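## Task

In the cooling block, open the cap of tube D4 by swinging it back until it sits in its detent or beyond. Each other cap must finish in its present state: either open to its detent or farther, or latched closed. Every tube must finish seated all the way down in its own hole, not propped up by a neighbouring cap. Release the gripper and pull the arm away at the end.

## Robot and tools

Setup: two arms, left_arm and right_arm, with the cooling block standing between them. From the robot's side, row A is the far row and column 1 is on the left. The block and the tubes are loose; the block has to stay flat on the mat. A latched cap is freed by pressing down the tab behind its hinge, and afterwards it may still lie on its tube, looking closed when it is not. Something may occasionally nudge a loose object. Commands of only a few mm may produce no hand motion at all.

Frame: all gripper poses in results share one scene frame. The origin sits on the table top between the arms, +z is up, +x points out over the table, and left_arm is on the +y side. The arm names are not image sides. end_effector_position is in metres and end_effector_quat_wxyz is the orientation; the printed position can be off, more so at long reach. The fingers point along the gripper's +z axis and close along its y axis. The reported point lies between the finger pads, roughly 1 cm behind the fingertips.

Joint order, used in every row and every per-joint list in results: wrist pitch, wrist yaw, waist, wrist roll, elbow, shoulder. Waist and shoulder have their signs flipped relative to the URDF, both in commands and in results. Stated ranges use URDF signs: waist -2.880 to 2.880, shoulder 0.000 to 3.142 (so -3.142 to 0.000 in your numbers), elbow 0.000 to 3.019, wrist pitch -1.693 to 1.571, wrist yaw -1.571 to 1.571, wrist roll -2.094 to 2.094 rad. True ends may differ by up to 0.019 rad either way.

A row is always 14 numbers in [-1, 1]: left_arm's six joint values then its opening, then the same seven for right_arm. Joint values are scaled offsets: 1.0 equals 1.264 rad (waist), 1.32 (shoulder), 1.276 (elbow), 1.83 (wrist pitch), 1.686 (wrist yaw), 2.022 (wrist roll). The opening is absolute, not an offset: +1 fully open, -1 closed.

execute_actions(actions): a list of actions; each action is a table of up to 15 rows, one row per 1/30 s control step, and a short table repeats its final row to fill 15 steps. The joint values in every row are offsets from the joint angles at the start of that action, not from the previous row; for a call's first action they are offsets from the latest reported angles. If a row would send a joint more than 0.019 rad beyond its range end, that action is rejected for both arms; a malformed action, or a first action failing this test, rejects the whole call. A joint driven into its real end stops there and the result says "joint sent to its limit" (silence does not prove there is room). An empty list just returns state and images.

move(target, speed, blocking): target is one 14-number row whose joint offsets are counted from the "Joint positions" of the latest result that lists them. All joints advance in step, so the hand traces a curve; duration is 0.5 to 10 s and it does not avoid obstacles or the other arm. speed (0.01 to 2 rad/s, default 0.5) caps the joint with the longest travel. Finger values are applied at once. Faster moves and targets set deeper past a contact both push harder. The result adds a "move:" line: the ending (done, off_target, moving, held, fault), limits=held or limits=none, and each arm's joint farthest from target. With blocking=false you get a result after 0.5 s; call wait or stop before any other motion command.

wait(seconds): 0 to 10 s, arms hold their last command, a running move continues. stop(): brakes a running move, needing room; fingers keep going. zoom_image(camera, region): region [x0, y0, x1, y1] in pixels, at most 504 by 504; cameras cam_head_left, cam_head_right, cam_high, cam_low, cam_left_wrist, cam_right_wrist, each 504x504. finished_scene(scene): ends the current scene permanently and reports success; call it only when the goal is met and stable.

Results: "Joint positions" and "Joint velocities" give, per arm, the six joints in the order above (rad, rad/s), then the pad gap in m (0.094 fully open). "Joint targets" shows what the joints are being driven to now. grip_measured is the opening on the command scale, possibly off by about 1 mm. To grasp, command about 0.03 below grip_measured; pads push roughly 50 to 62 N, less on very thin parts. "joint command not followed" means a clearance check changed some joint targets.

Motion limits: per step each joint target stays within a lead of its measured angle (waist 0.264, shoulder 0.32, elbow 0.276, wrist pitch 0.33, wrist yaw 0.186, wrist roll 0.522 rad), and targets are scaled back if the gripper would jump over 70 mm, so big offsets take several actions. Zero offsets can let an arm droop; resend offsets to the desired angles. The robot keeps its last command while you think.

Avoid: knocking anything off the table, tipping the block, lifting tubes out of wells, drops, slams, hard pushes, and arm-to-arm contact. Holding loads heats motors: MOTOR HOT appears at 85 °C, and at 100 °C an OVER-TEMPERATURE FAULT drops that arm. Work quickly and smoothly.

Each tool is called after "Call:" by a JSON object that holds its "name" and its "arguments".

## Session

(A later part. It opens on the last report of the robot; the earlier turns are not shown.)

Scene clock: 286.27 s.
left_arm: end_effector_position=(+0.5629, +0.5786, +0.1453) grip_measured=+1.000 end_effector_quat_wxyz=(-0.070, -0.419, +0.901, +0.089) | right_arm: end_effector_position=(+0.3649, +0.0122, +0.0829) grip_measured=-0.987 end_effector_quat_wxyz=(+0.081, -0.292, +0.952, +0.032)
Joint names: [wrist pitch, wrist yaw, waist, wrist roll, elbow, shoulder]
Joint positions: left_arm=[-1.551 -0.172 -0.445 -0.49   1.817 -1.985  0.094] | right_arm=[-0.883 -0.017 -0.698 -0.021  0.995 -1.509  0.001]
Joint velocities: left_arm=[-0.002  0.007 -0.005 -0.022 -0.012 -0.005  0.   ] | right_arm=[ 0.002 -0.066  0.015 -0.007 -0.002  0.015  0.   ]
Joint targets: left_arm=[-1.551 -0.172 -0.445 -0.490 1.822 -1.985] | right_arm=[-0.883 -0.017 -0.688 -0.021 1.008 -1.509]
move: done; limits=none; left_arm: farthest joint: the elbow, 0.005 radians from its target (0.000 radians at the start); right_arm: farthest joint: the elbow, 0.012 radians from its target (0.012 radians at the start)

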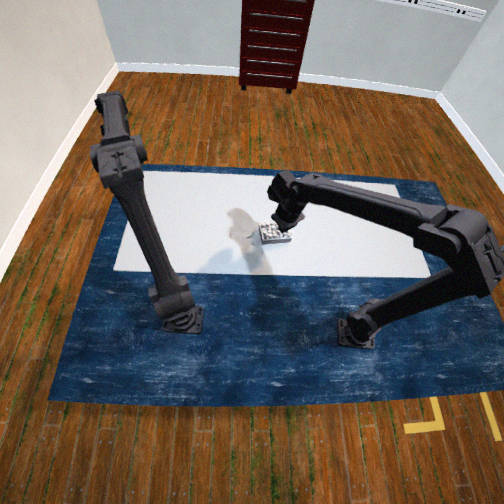

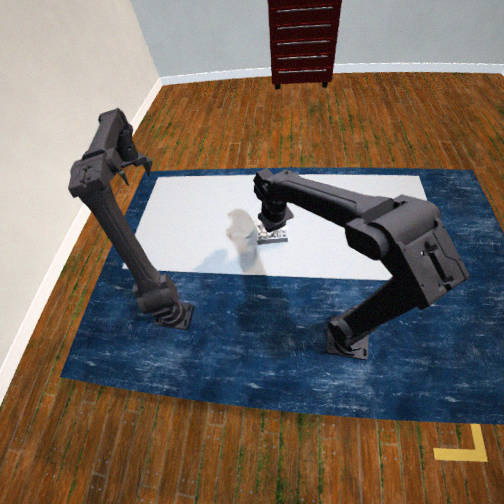

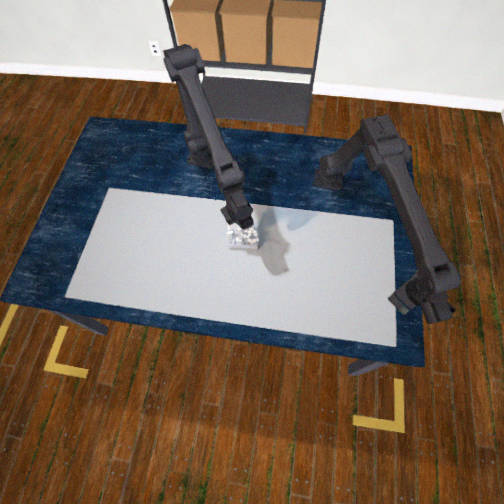

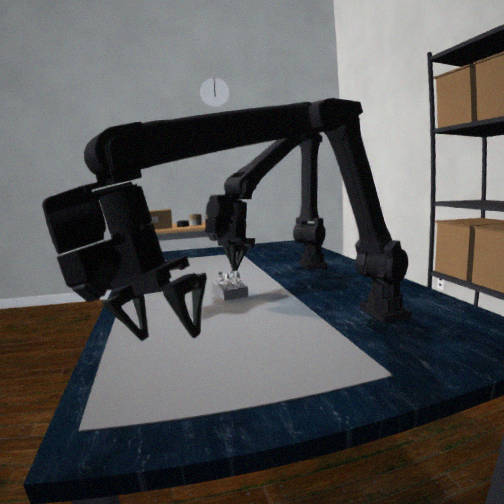

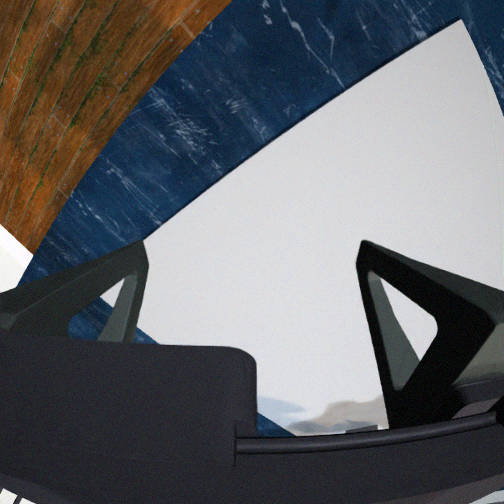

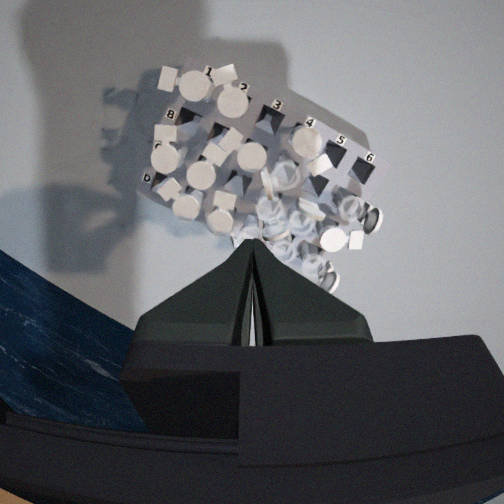

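Call:
{"name": "move", "arguments": {"target": [0,0,0,0,0,0,1, 0.016,0,0,0,0.01,0.0,-1], "speed": 0.05}}

Call:
{"name": "move", "arguments": {"target": [0,0,0,0,0,0,1, 0.008,0,0.005,0,0.01,-0.04,-1], "speed": 0.04}}

Call:
{"name": "zoom_image", "arguments": {"camera": "cam_right_wrist", "region": [150,130,350,300]}}

Scene clock: 300.03 s.
left_arm: end_effector_position=(+0.5614, +0.5779, +0.1435) grip_measured=+1.000 end_effector_quat_wxyz=(-0.072, -0.419, +0.901, +0.089) | right_arm: end_effector_position=(+0.3671, +0.0137, +0.0834) grip_measured=-0.987 end_effector_quat_wxyz=(+0.087, -0.292, +0.952, +0.033)
Joint names: [wrist pitch, wrist yaw, waist, wrist roll, elbow, shoulder]
Joint positions: left_arm=[-1.551 -0.172 -0.445 -0.49   1.812 -1.985  0.094] | right_arm=[-0.872 -0.017 -0.698 -0.021  0.995 -1.509  0.001]
Joint velocities: left_arm=[-0.022  0.037  0.005 -0.022  0.012  0.005  0.   ] | right_arm=[ 0.002 -0.007 -0.005 -0.007 -0.002  0.005 -0.002]
Joint targets: left_arm=[-1.551 -0.172 -0.445 -0.490 1.817 -1.985] | right_arm=[-0.854 -0.017 -0.698 -0.021 1.008 -1.509]
move: done; limits=none; left_arm: farthest joint: the elbow, 0.005 radians from its target (0.000 radians at the start); right_arm: farthest joint: the wrist pitch, 0.018 radians from its target (0.030 radians at the start)

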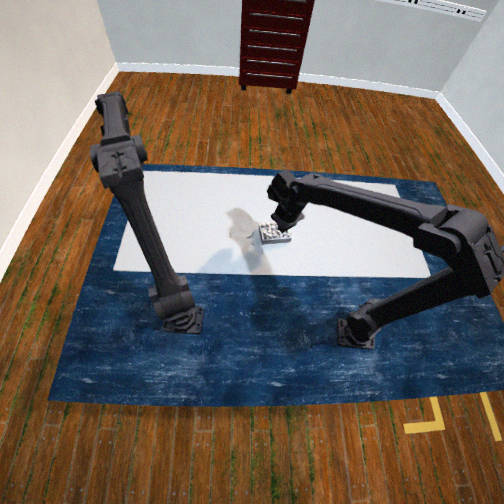

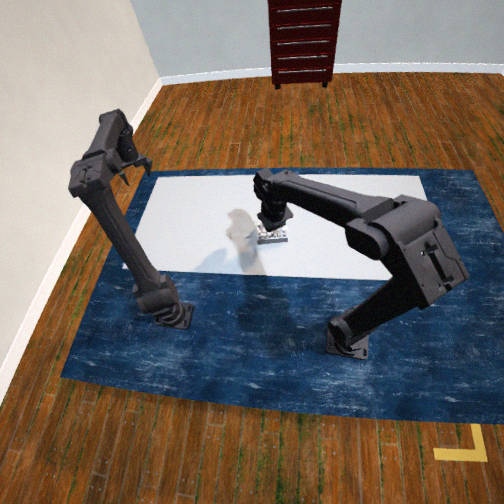

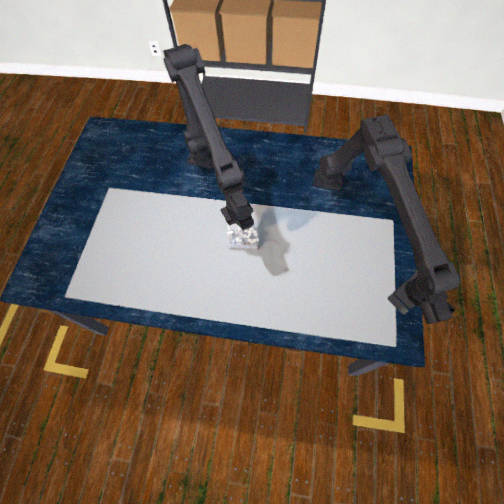

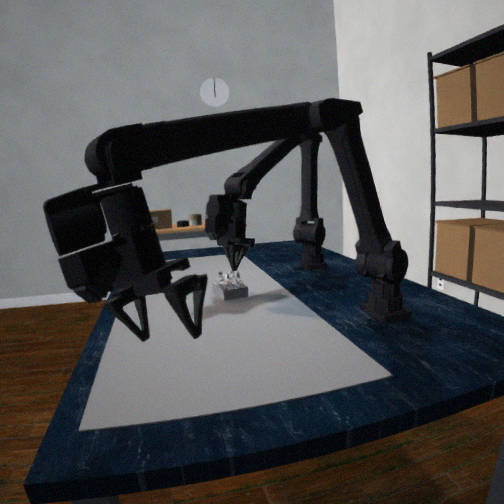

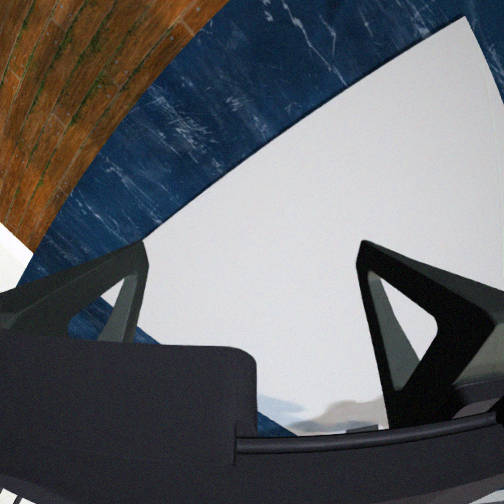

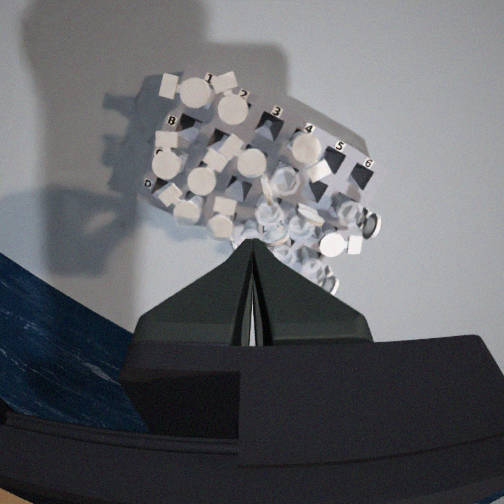

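Scene clock: 301.57 s.
left_arm: end_effector_position=(+0.5599, +0.5773, +0.1417) grip_measured=+1.000 end_effector_quat_wxyz=(-0.075, -0.418, +0.901, +0.089) | right_arm: end_effector_position=(+0.3659, +0.0129, +0.0713) grip_measured=-0.987 end_effector_quat_wxyz=(+0.073, -0.292, +0.953, +0.029)
Joint names: [wrist pitch, wrist yaw, waist, wrist roll, elbow, shoulder]
Joint positions: left_arm=[-1.551 -0.172 -0.445 -0.49   1.806 -1.985  0.094] | right_arm=[-0.872 -0.017 -0.698 -0.021  0.995 -1.537  0.001]
Joint velocities: left_arm=[-0.012 -0.066  0.024  0.007 -0.007  0.015  0.   ] | right_arm=[ 0.002  0.007  0.005  0.007  0.002 -0.005 -0.   ]
Joint targets: left_arm=[-1.551 -0.172 -0.445 -0.490 1.812 -1.985] | right_arm=[-0.858 -0.017 -0.692 -0.021 1.008 -1.562]
move: off_target (right_arm); limits=none; left_arm: farthest joint: the elbow, 0.006 radians from its target (0.000 radians at the start); right_arm: farthest joint: the shoulder, 0.024 radians from its target (0.053 radians at the start)

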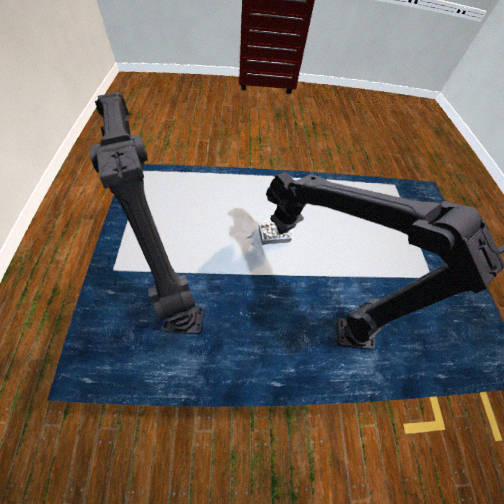

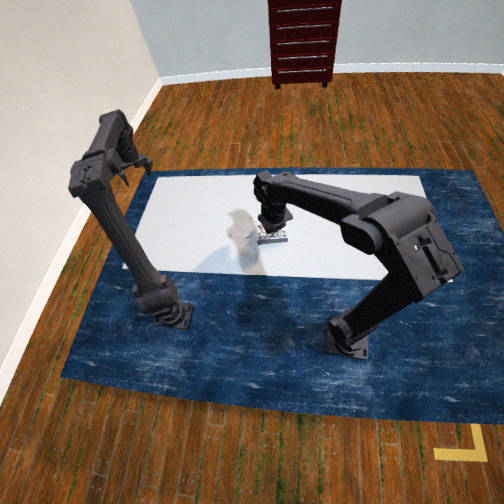

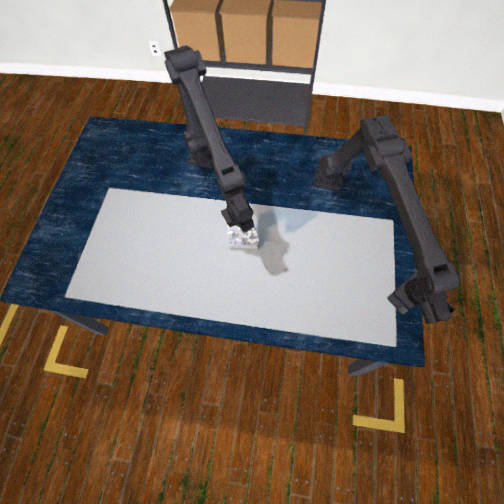

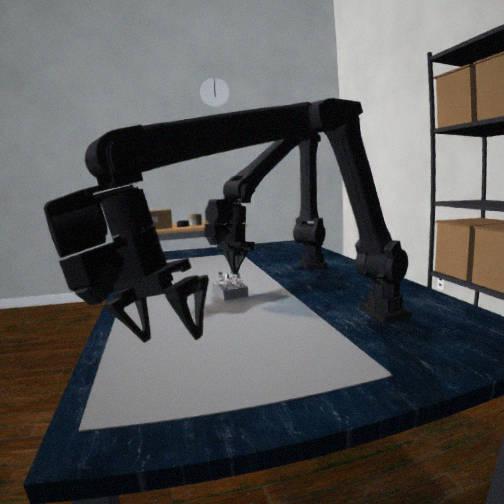

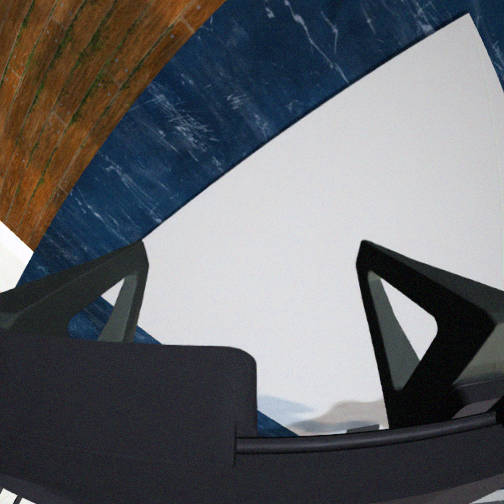

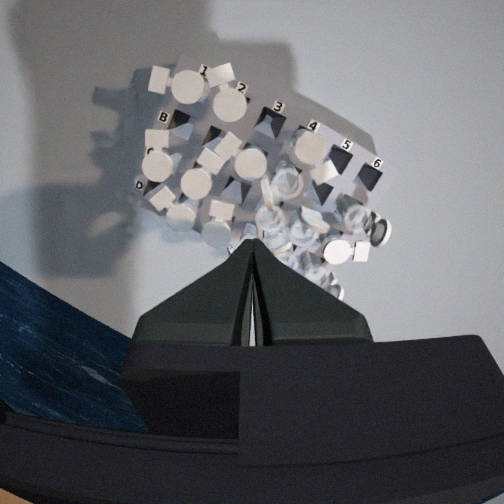

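Region (150, 130, 350, 300) of cam_right_wrist's 504x504 image, scaled by 2.520, with more detail than that image has; it fills the top 428 rows of this view, and the rest is white.

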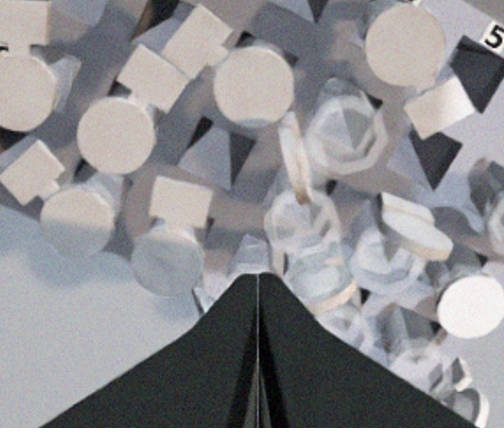

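Call:
{"name": "move", "arguments": {"target": [0,0,0,0,0,0,1, 0,0,-0.028,0,0.01,-0.008,-1], "speed": 0.03}}

Call:
{"name": "zoom_image", "arguments": {"camera": "cam_right_wrist", "region": [150,130,350,300]}}

Scene clock: 308.87 s.
left_arm: end_effector_position=(+0.5584, +0.5767, +0.1399) grip_measured=+1.000 end_effector_quat_wxyz=(-0.078, -0.418, +0.901, +0.089) | right_arm: end_effector_position=(+0.3647, +0.0146, +0.0713) grip_measured=-0.987 end_effector_quat_wxyz=(+0.074, -0.296, +0.952, +0.027)
Joint names: [wrist pitch, wrist yaw, waist, wrist roll, elbow, shoulder]
Joint positions: left_arm=[-1.551 -0.172 -0.445 -0.49   1.801 -1.985  0.094] | right_arm=[-0.872 -0.011 -0.705 -0.021  0.995 -1.537  0.001]
Joint velocities: left_arm=[ 0.007 -0.022  0.005  0.022  0.002  0.005  0.   ] | right_arm=[-0.007 -0.037  0.015 -0.007 -0.012 -0.005  0.001]
Joint targets: left_arm=[-1.551 -0.172 -0.445 -0.490 1.806 -1.985] | right_arm=[-0.872 -0.017 -0.734 -0.021 1.008 -1.548]
move: off_target (right_arm); limits=none; left_arm: farthest joint: the elbow, 0.005 radians from its target (0.000 radians at the start); right_arm: farthest joint: the waist, 0.028 radians from its target (0.035 radians at the start)

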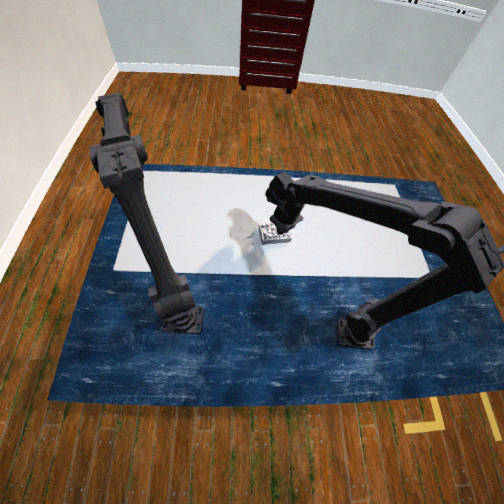

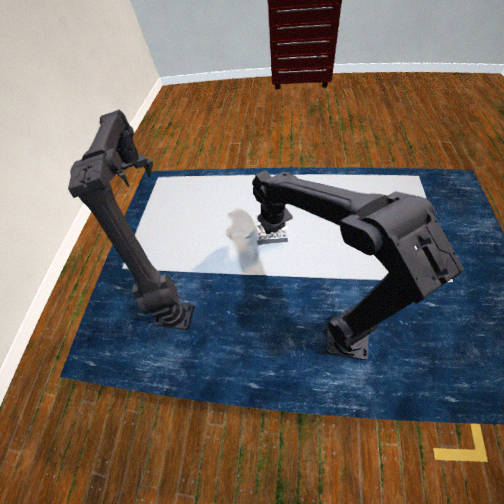

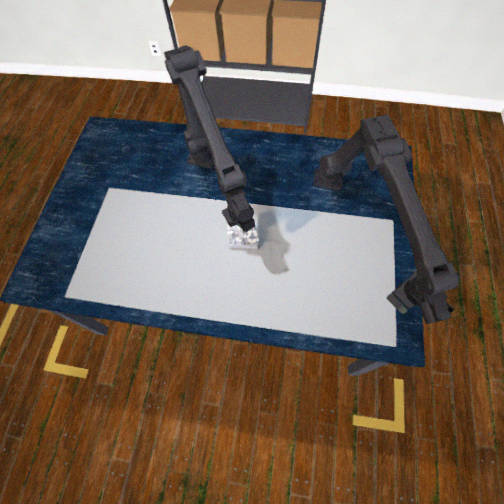

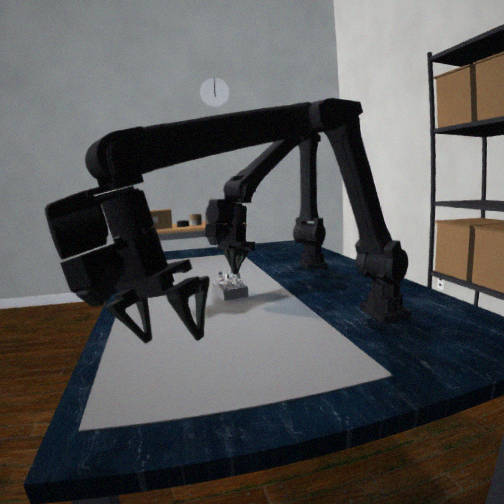

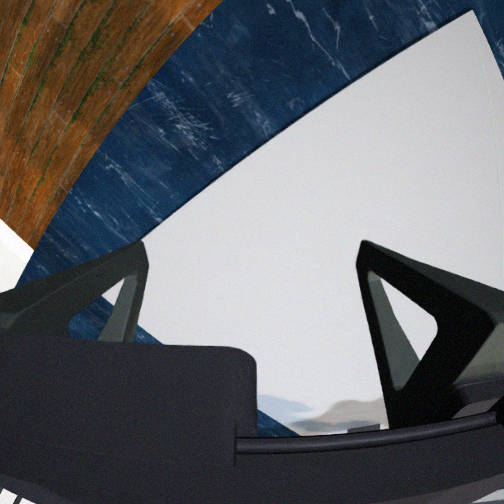

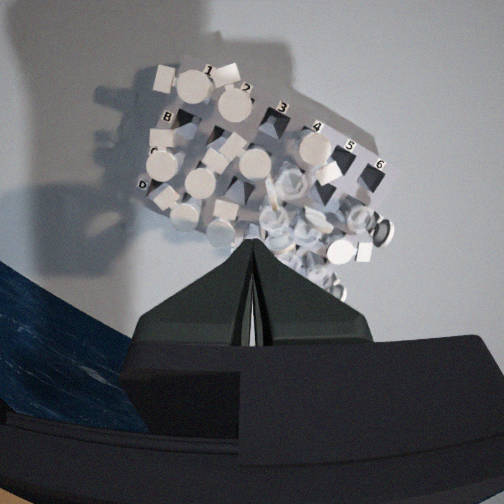

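Region (150, 130, 350, 300) of cam_right_wrist's 504x504 image, scaled by 2.520, with more detail than that image has; it fills the top 428 rows of this view, and the rest is white.

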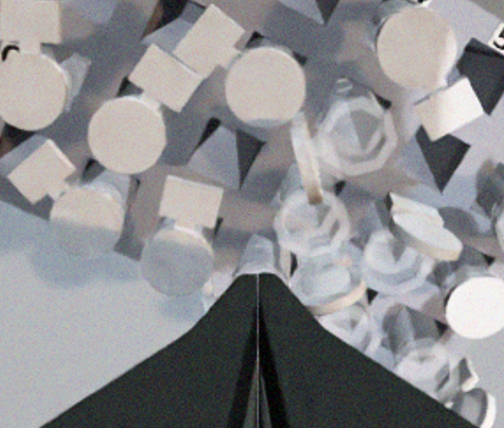

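Call:
{"name": "move", "arguments": {"target": [0,0,0,0,0,0,1, 0,0,-0.045,0,0.01,-0.008,-1], "speed": 0.03}}

Call:
{"name": "move", "arguments": {"target": [0,0,0,0,0,0,1, 0,0,0.008,0,0.01,0.09,-1], "speed": 0.08}}

Call:
{"name": "move", "arguments": {"target": [0,0,0,0,0,0,1, -0.07,0,0,0,0.01,0.0,-1], "speed": 0.1}}

Call:
{"name": "zoom_image", "arguments": {"camera": "cam_right_wrist", "region": [150,80,390,280]}}

Scene clock: 321.47 s.
left_arm: end_effector_position=(+0.5569, +0.5760, +0.1381) grip_measured=+1.000 end_effector_quat_wxyz=(-0.080, -0.418, +0.901, +0.089) | right_arm: end_effector_position=(+0.3601, +0.0218, +0.0724) grip_measured=-0.987 end_effector_quat_wxyz=(+0.076, -0.306, +0.949, +0.023)
Joint names: [wrist pitch, wrist yaw, waist, wrist roll, elbow, shoulder]
Joint positions: left_arm=[-1.551 -0.172 -0.445 -0.49   1.796 -1.985  0.094] | right_arm=[-0.872 -0.    -0.729 -0.021  0.995 -1.535  0.001]
Joint velocities: left_arm=[-0.012 -0.037 -0.015  0.007 -0.007  0.024  0.   ] | right_arm=[-0.002  0.007 -0.005 -0.007  0.012  0.015 -0.   ]
Joint targets: left_arm=[-1.551 -0.172 -0.445 -0.490 1.801 -1.985] | right_arm=[-0.872 -0.011 -0.762 -0.021 1.008 -1.548]
move: off_target (right_arm); limits=none; left_arm: farthest joint: the elbow, 0.005 radians from its target (0.000 radians at the start); right_arm: farthest joint: the waist, 0.033 radians from its target (0.056 radians at the start)

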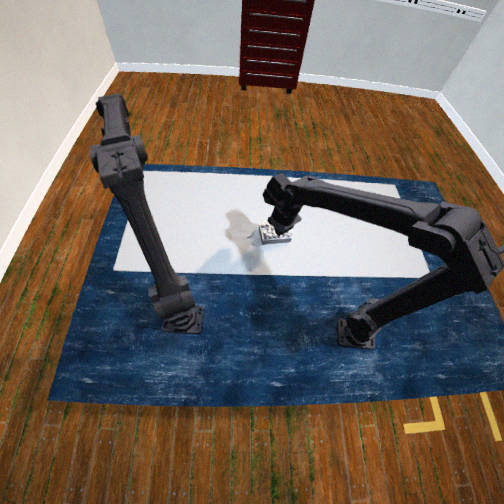

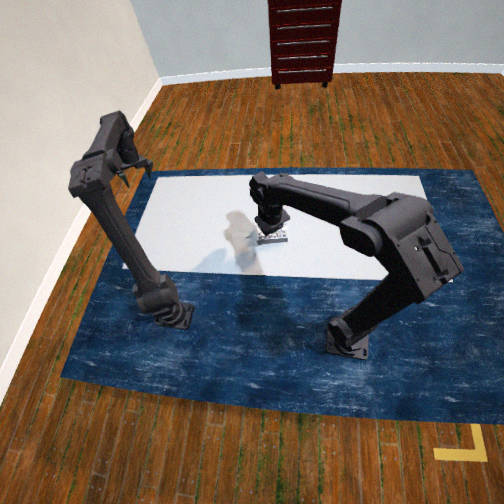

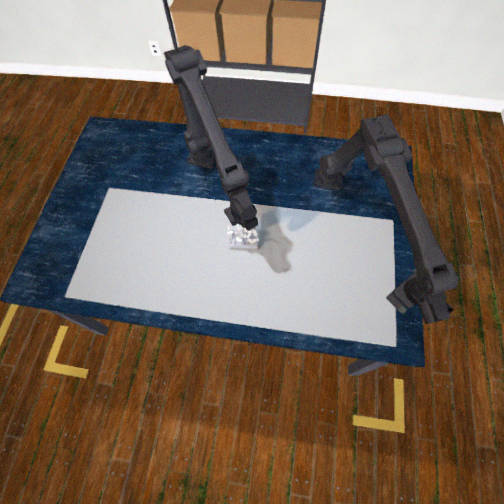

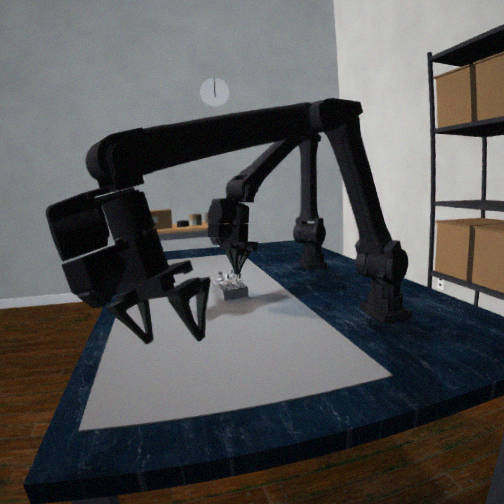

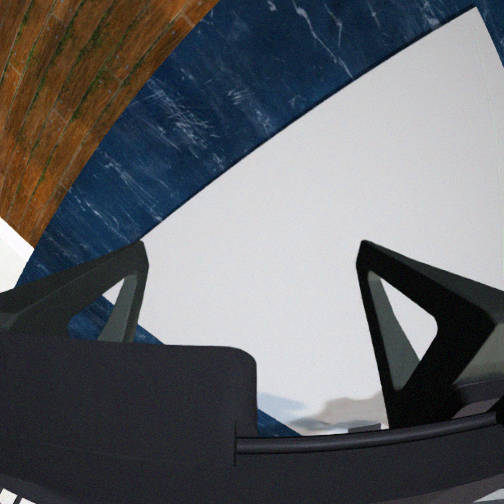

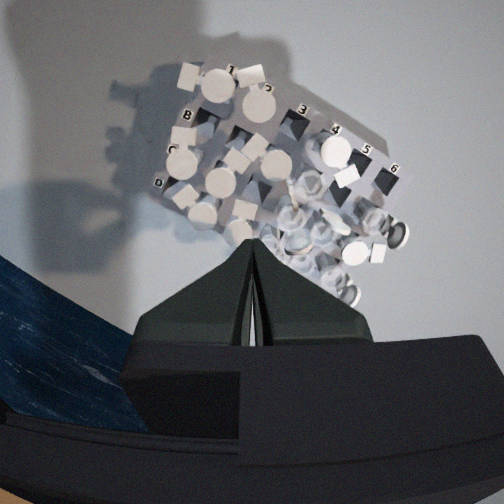

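Scene clock: 323.30 s.
left_arm: end_effector_position=(+0.5554, +0.5755, +0.1365) grip_measured=+1.000 end_effector_quat_wxyz=(-0.083, -0.417, +0.901, +0.089) | right_arm: end_effector_position=(+0.3635, +0.0235, +0.1176) grip_measured=-0.987 end_effector_quat_wxyz=(+0.127, -0.304, +0.943, +0.037)
Joint names: [wrist pitch, wrist yaw, waist, wrist roll, elbow, shoulder]
Joint positions: left_arm=[-1.551 -0.172 -0.445 -0.49   1.791 -1.985  0.094] | right_arm=[-0.872  0.002 -0.729 -0.021  0.995 -1.428  0.001]
Joint velocities: left_arm=[ 0.017 -0.007 -0.005 -0.037  0.017  0.005  0.   ] | right_arm=[-0.002 -0.022  0.005 -0.022  0.002  0.005  0.   ]
Joint targets: left_arm=[-1.551 -0.172 -0.445 -0.490 1.796 -1.985] | right_arm=[-0.872 -0.000 -0.719 -0.021 1.008 -1.416]
move: done; limits=none; left_arm: farthest joint: the elbow, 0.005 radians from its target (0.000 radians at the start); right_arm: farthest joint: the shoulder, 0.012 radians from its target (0.119 radians at the start)

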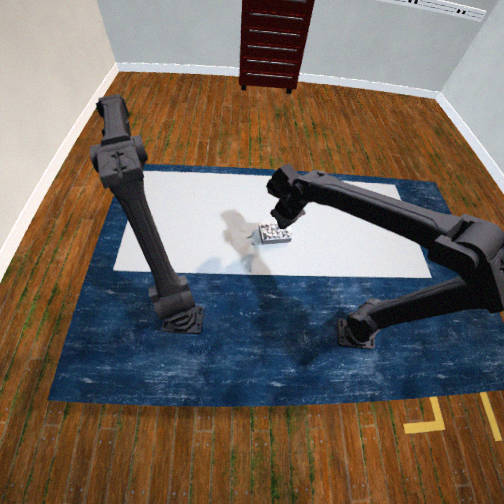

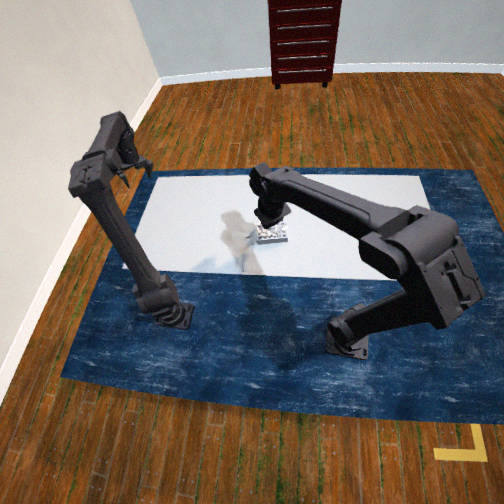

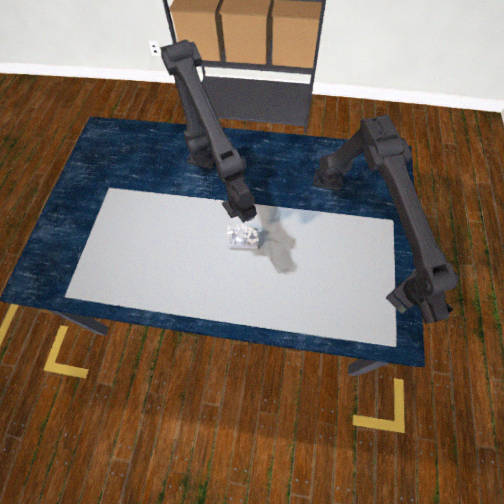

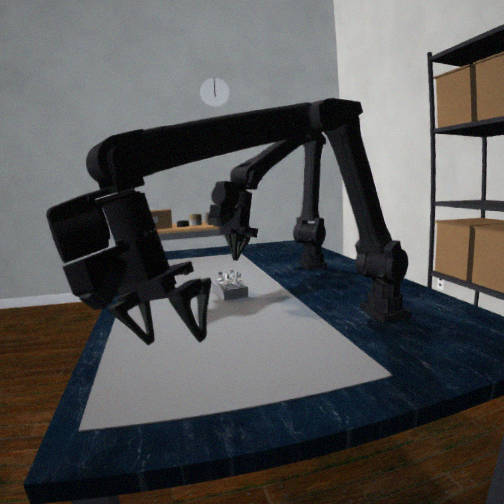

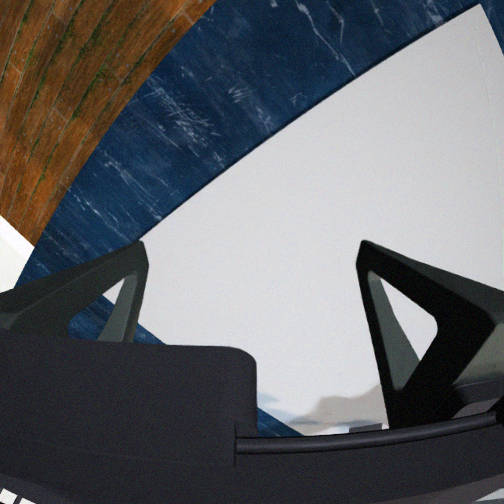

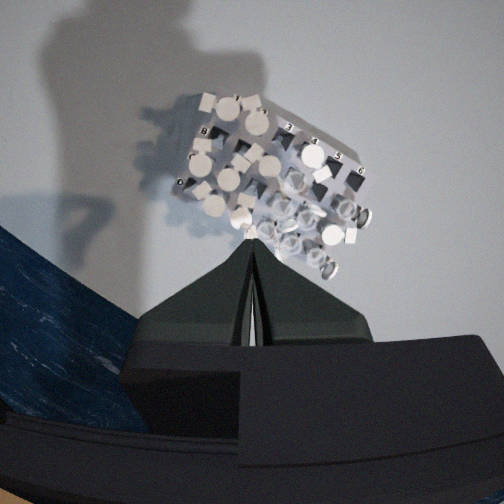

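Scene clock: 324.90 s.
left_arm: end_effector_position=(+0.5539, +0.5748, +0.1347) grip_measured=+1.000 end_effector_quat_wxyz=(-0.085, -0.417, +0.900, +0.090) | right_arm: end_effector_position=(+0.3410, +0.0081, +0.1118) grip_measured=-0.987 end_effector_quat_wxyz=(+0.073, -0.306, +0.949, +0.021)
Joint names: [wrist pitch, wrist yaw, waist, wrist roll, elbow, shoulder]
Joint positions: left_arm=[-1.551 -0.172 -0.445 -0.49   1.785 -1.985  0.094] | right_arm=[-0.986  0.002 -0.729 -0.021  0.995 -1.428  0.001]
Joint velocities: left_arm=[ 0.002 -0.022  0.005 -0.051  0.002  0.005  0.   ] | right_arm=[ 0.002  0.022  0.015 -0.037 -0.017 -0.005  0.   ]
Joint targets: left_arm=[-1.551 -0.172 -0.445 -0.490 1.791 -1.985] | right_arm=[-1.000 0.002 -0.729 -0.021 1.008 -1.428]
move: done; limits=none; left_arm: farthest joint: the elbow, 0.006 radians from its target (0.000 radians at the start); right_arm: farthest joint: the wrist pitch, 0.015 radians from its target (0.128 radians at the start)

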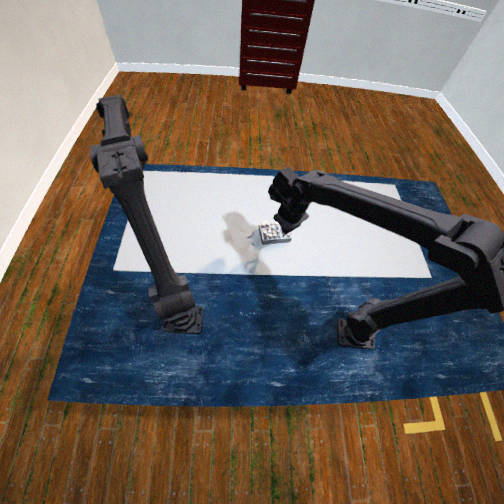

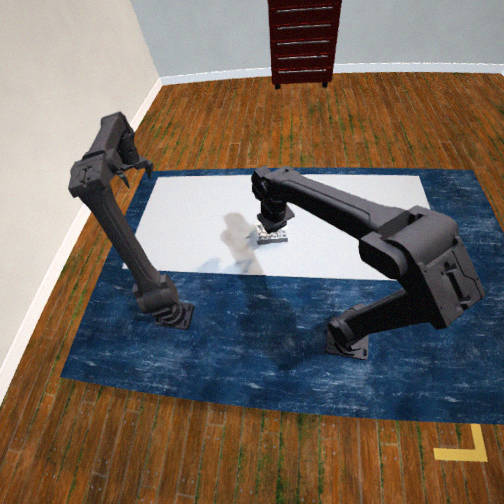

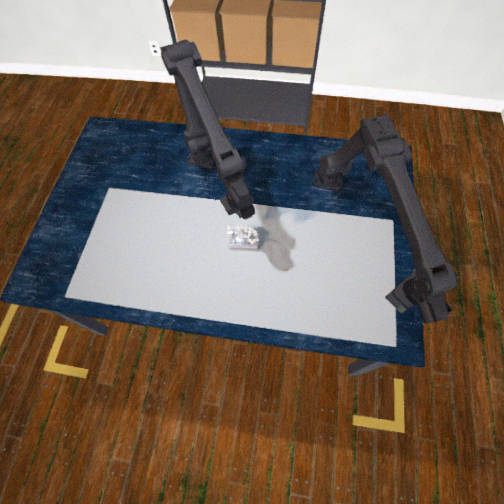

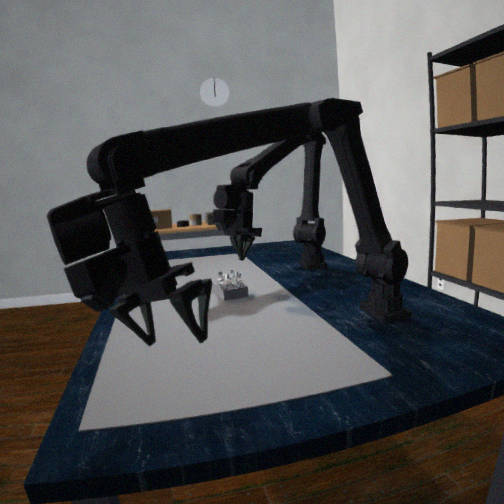

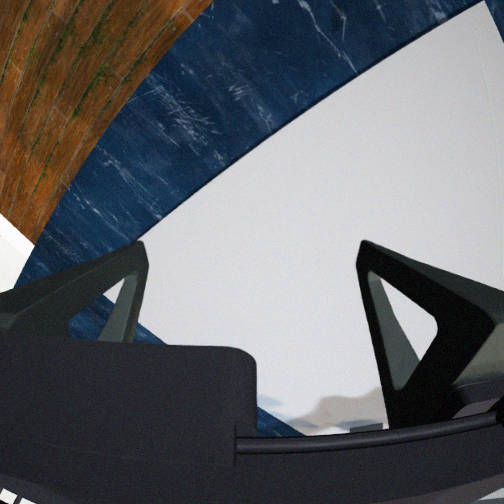

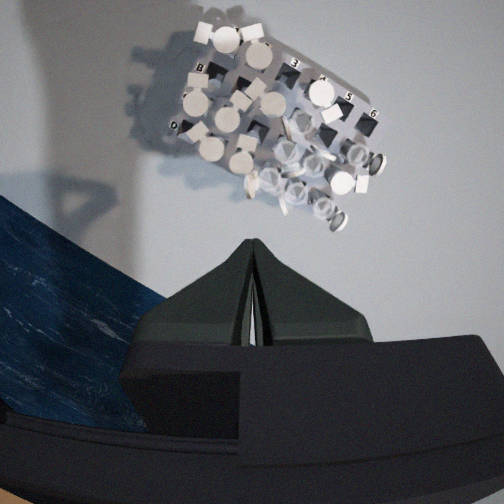

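Region (150, 80, 390, 280) of cam_right_wrist's 504x504 image, scaled by 2.100, with more detail than that image has.

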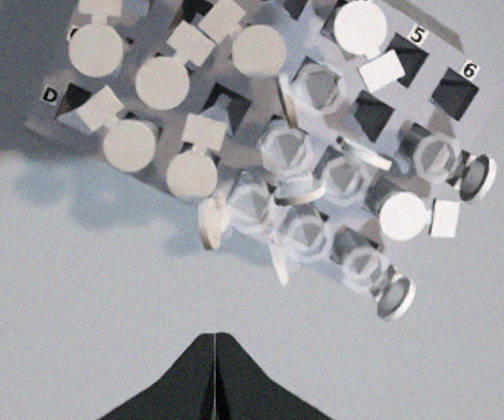

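Call:
{"name": "move", "arguments": {"target": [0,0,0,0,0,0,1, 0,0,0.4,0,0.02,0.12,-1], "speed": 0.4}}

Call:
{"name": "finished_scene", "arguments": {"scene": 2}}

Scene clock: 339.63 s.
left_arm: end_effector_position=(+0.5524, +0.5742, +0.1331) grip_measured=+1.000 end_effector_quat_wxyz=(-0.088, -0.417, +0.900, +0.090) | right_arm: end_effector_position=(+0.4110, -0.1895, +0.1711) grip_measured=-0.987 end_effector_quat_wxyz=(+0.150, -0.058, +0.987, +0.005)
Joint names: [wrist pitch, wrist yaw, waist, wrist roll, elbow, shoulder]
Joint positions: left_arm=[-1.551 -0.172 -0.445 -0.49   1.781 -1.985  0.094] | right_arm=[-0.986  0.002 -0.223 -0.021  0.995 -1.279  0.001]
Joint velocities: left_arm=[-0.012  0.022  0.005 -0.066 -0.007  0.005  0.   ] | right_arm=[ 0.002  0.037 -0.005  0.007  0.007 -0.005  0.001]
Joint targets: left_arm=[-1.551 -0.172 -0.445 -0.490 1.786 -1.985] | right_arm=[-0.985 0.002 -0.223 -0.021 1.021 -1.270]
move: off_target (right_arm); limits=none; left_arm: farthest joint: the elbow, 0.004 radians from its target (0.000 radians at the start); right_arm: farthest joint: the elbow, 0.025 radians from its target (0.025 radians at the start)

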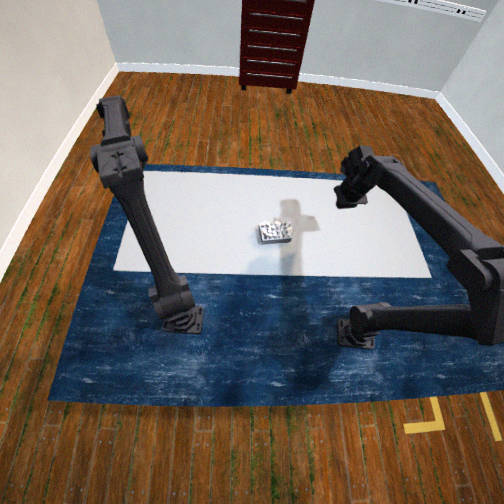

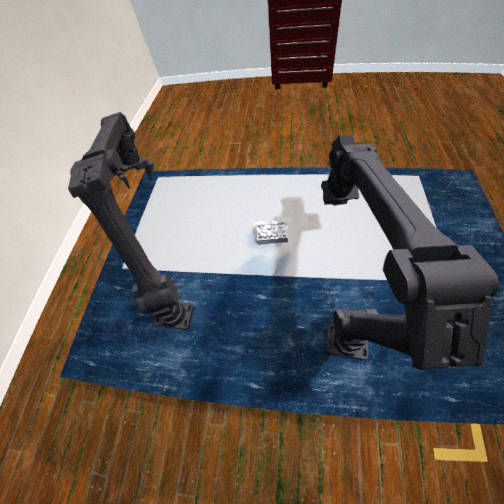

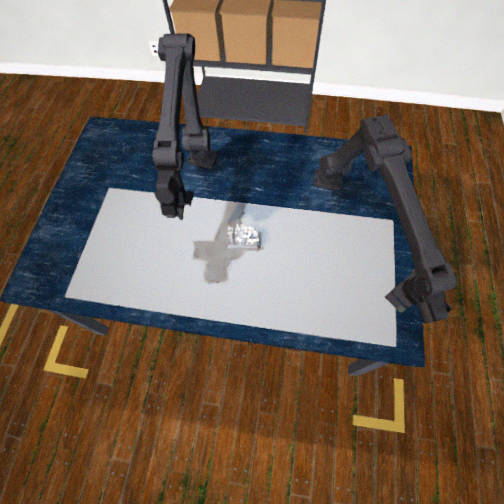

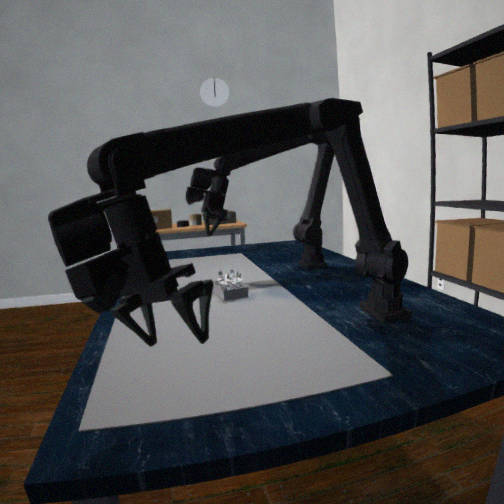

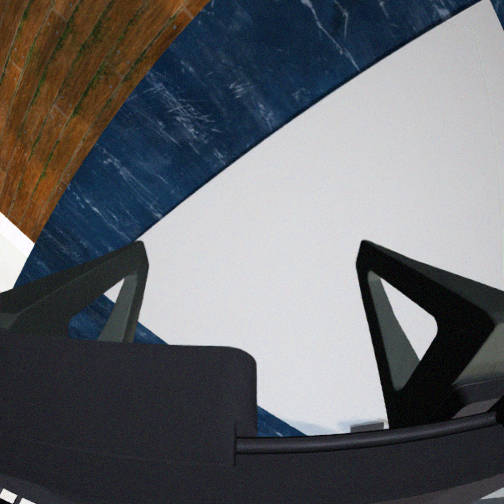

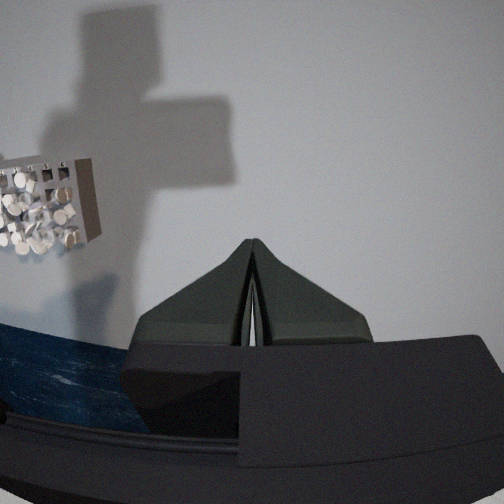

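The scene is finished: the task was done.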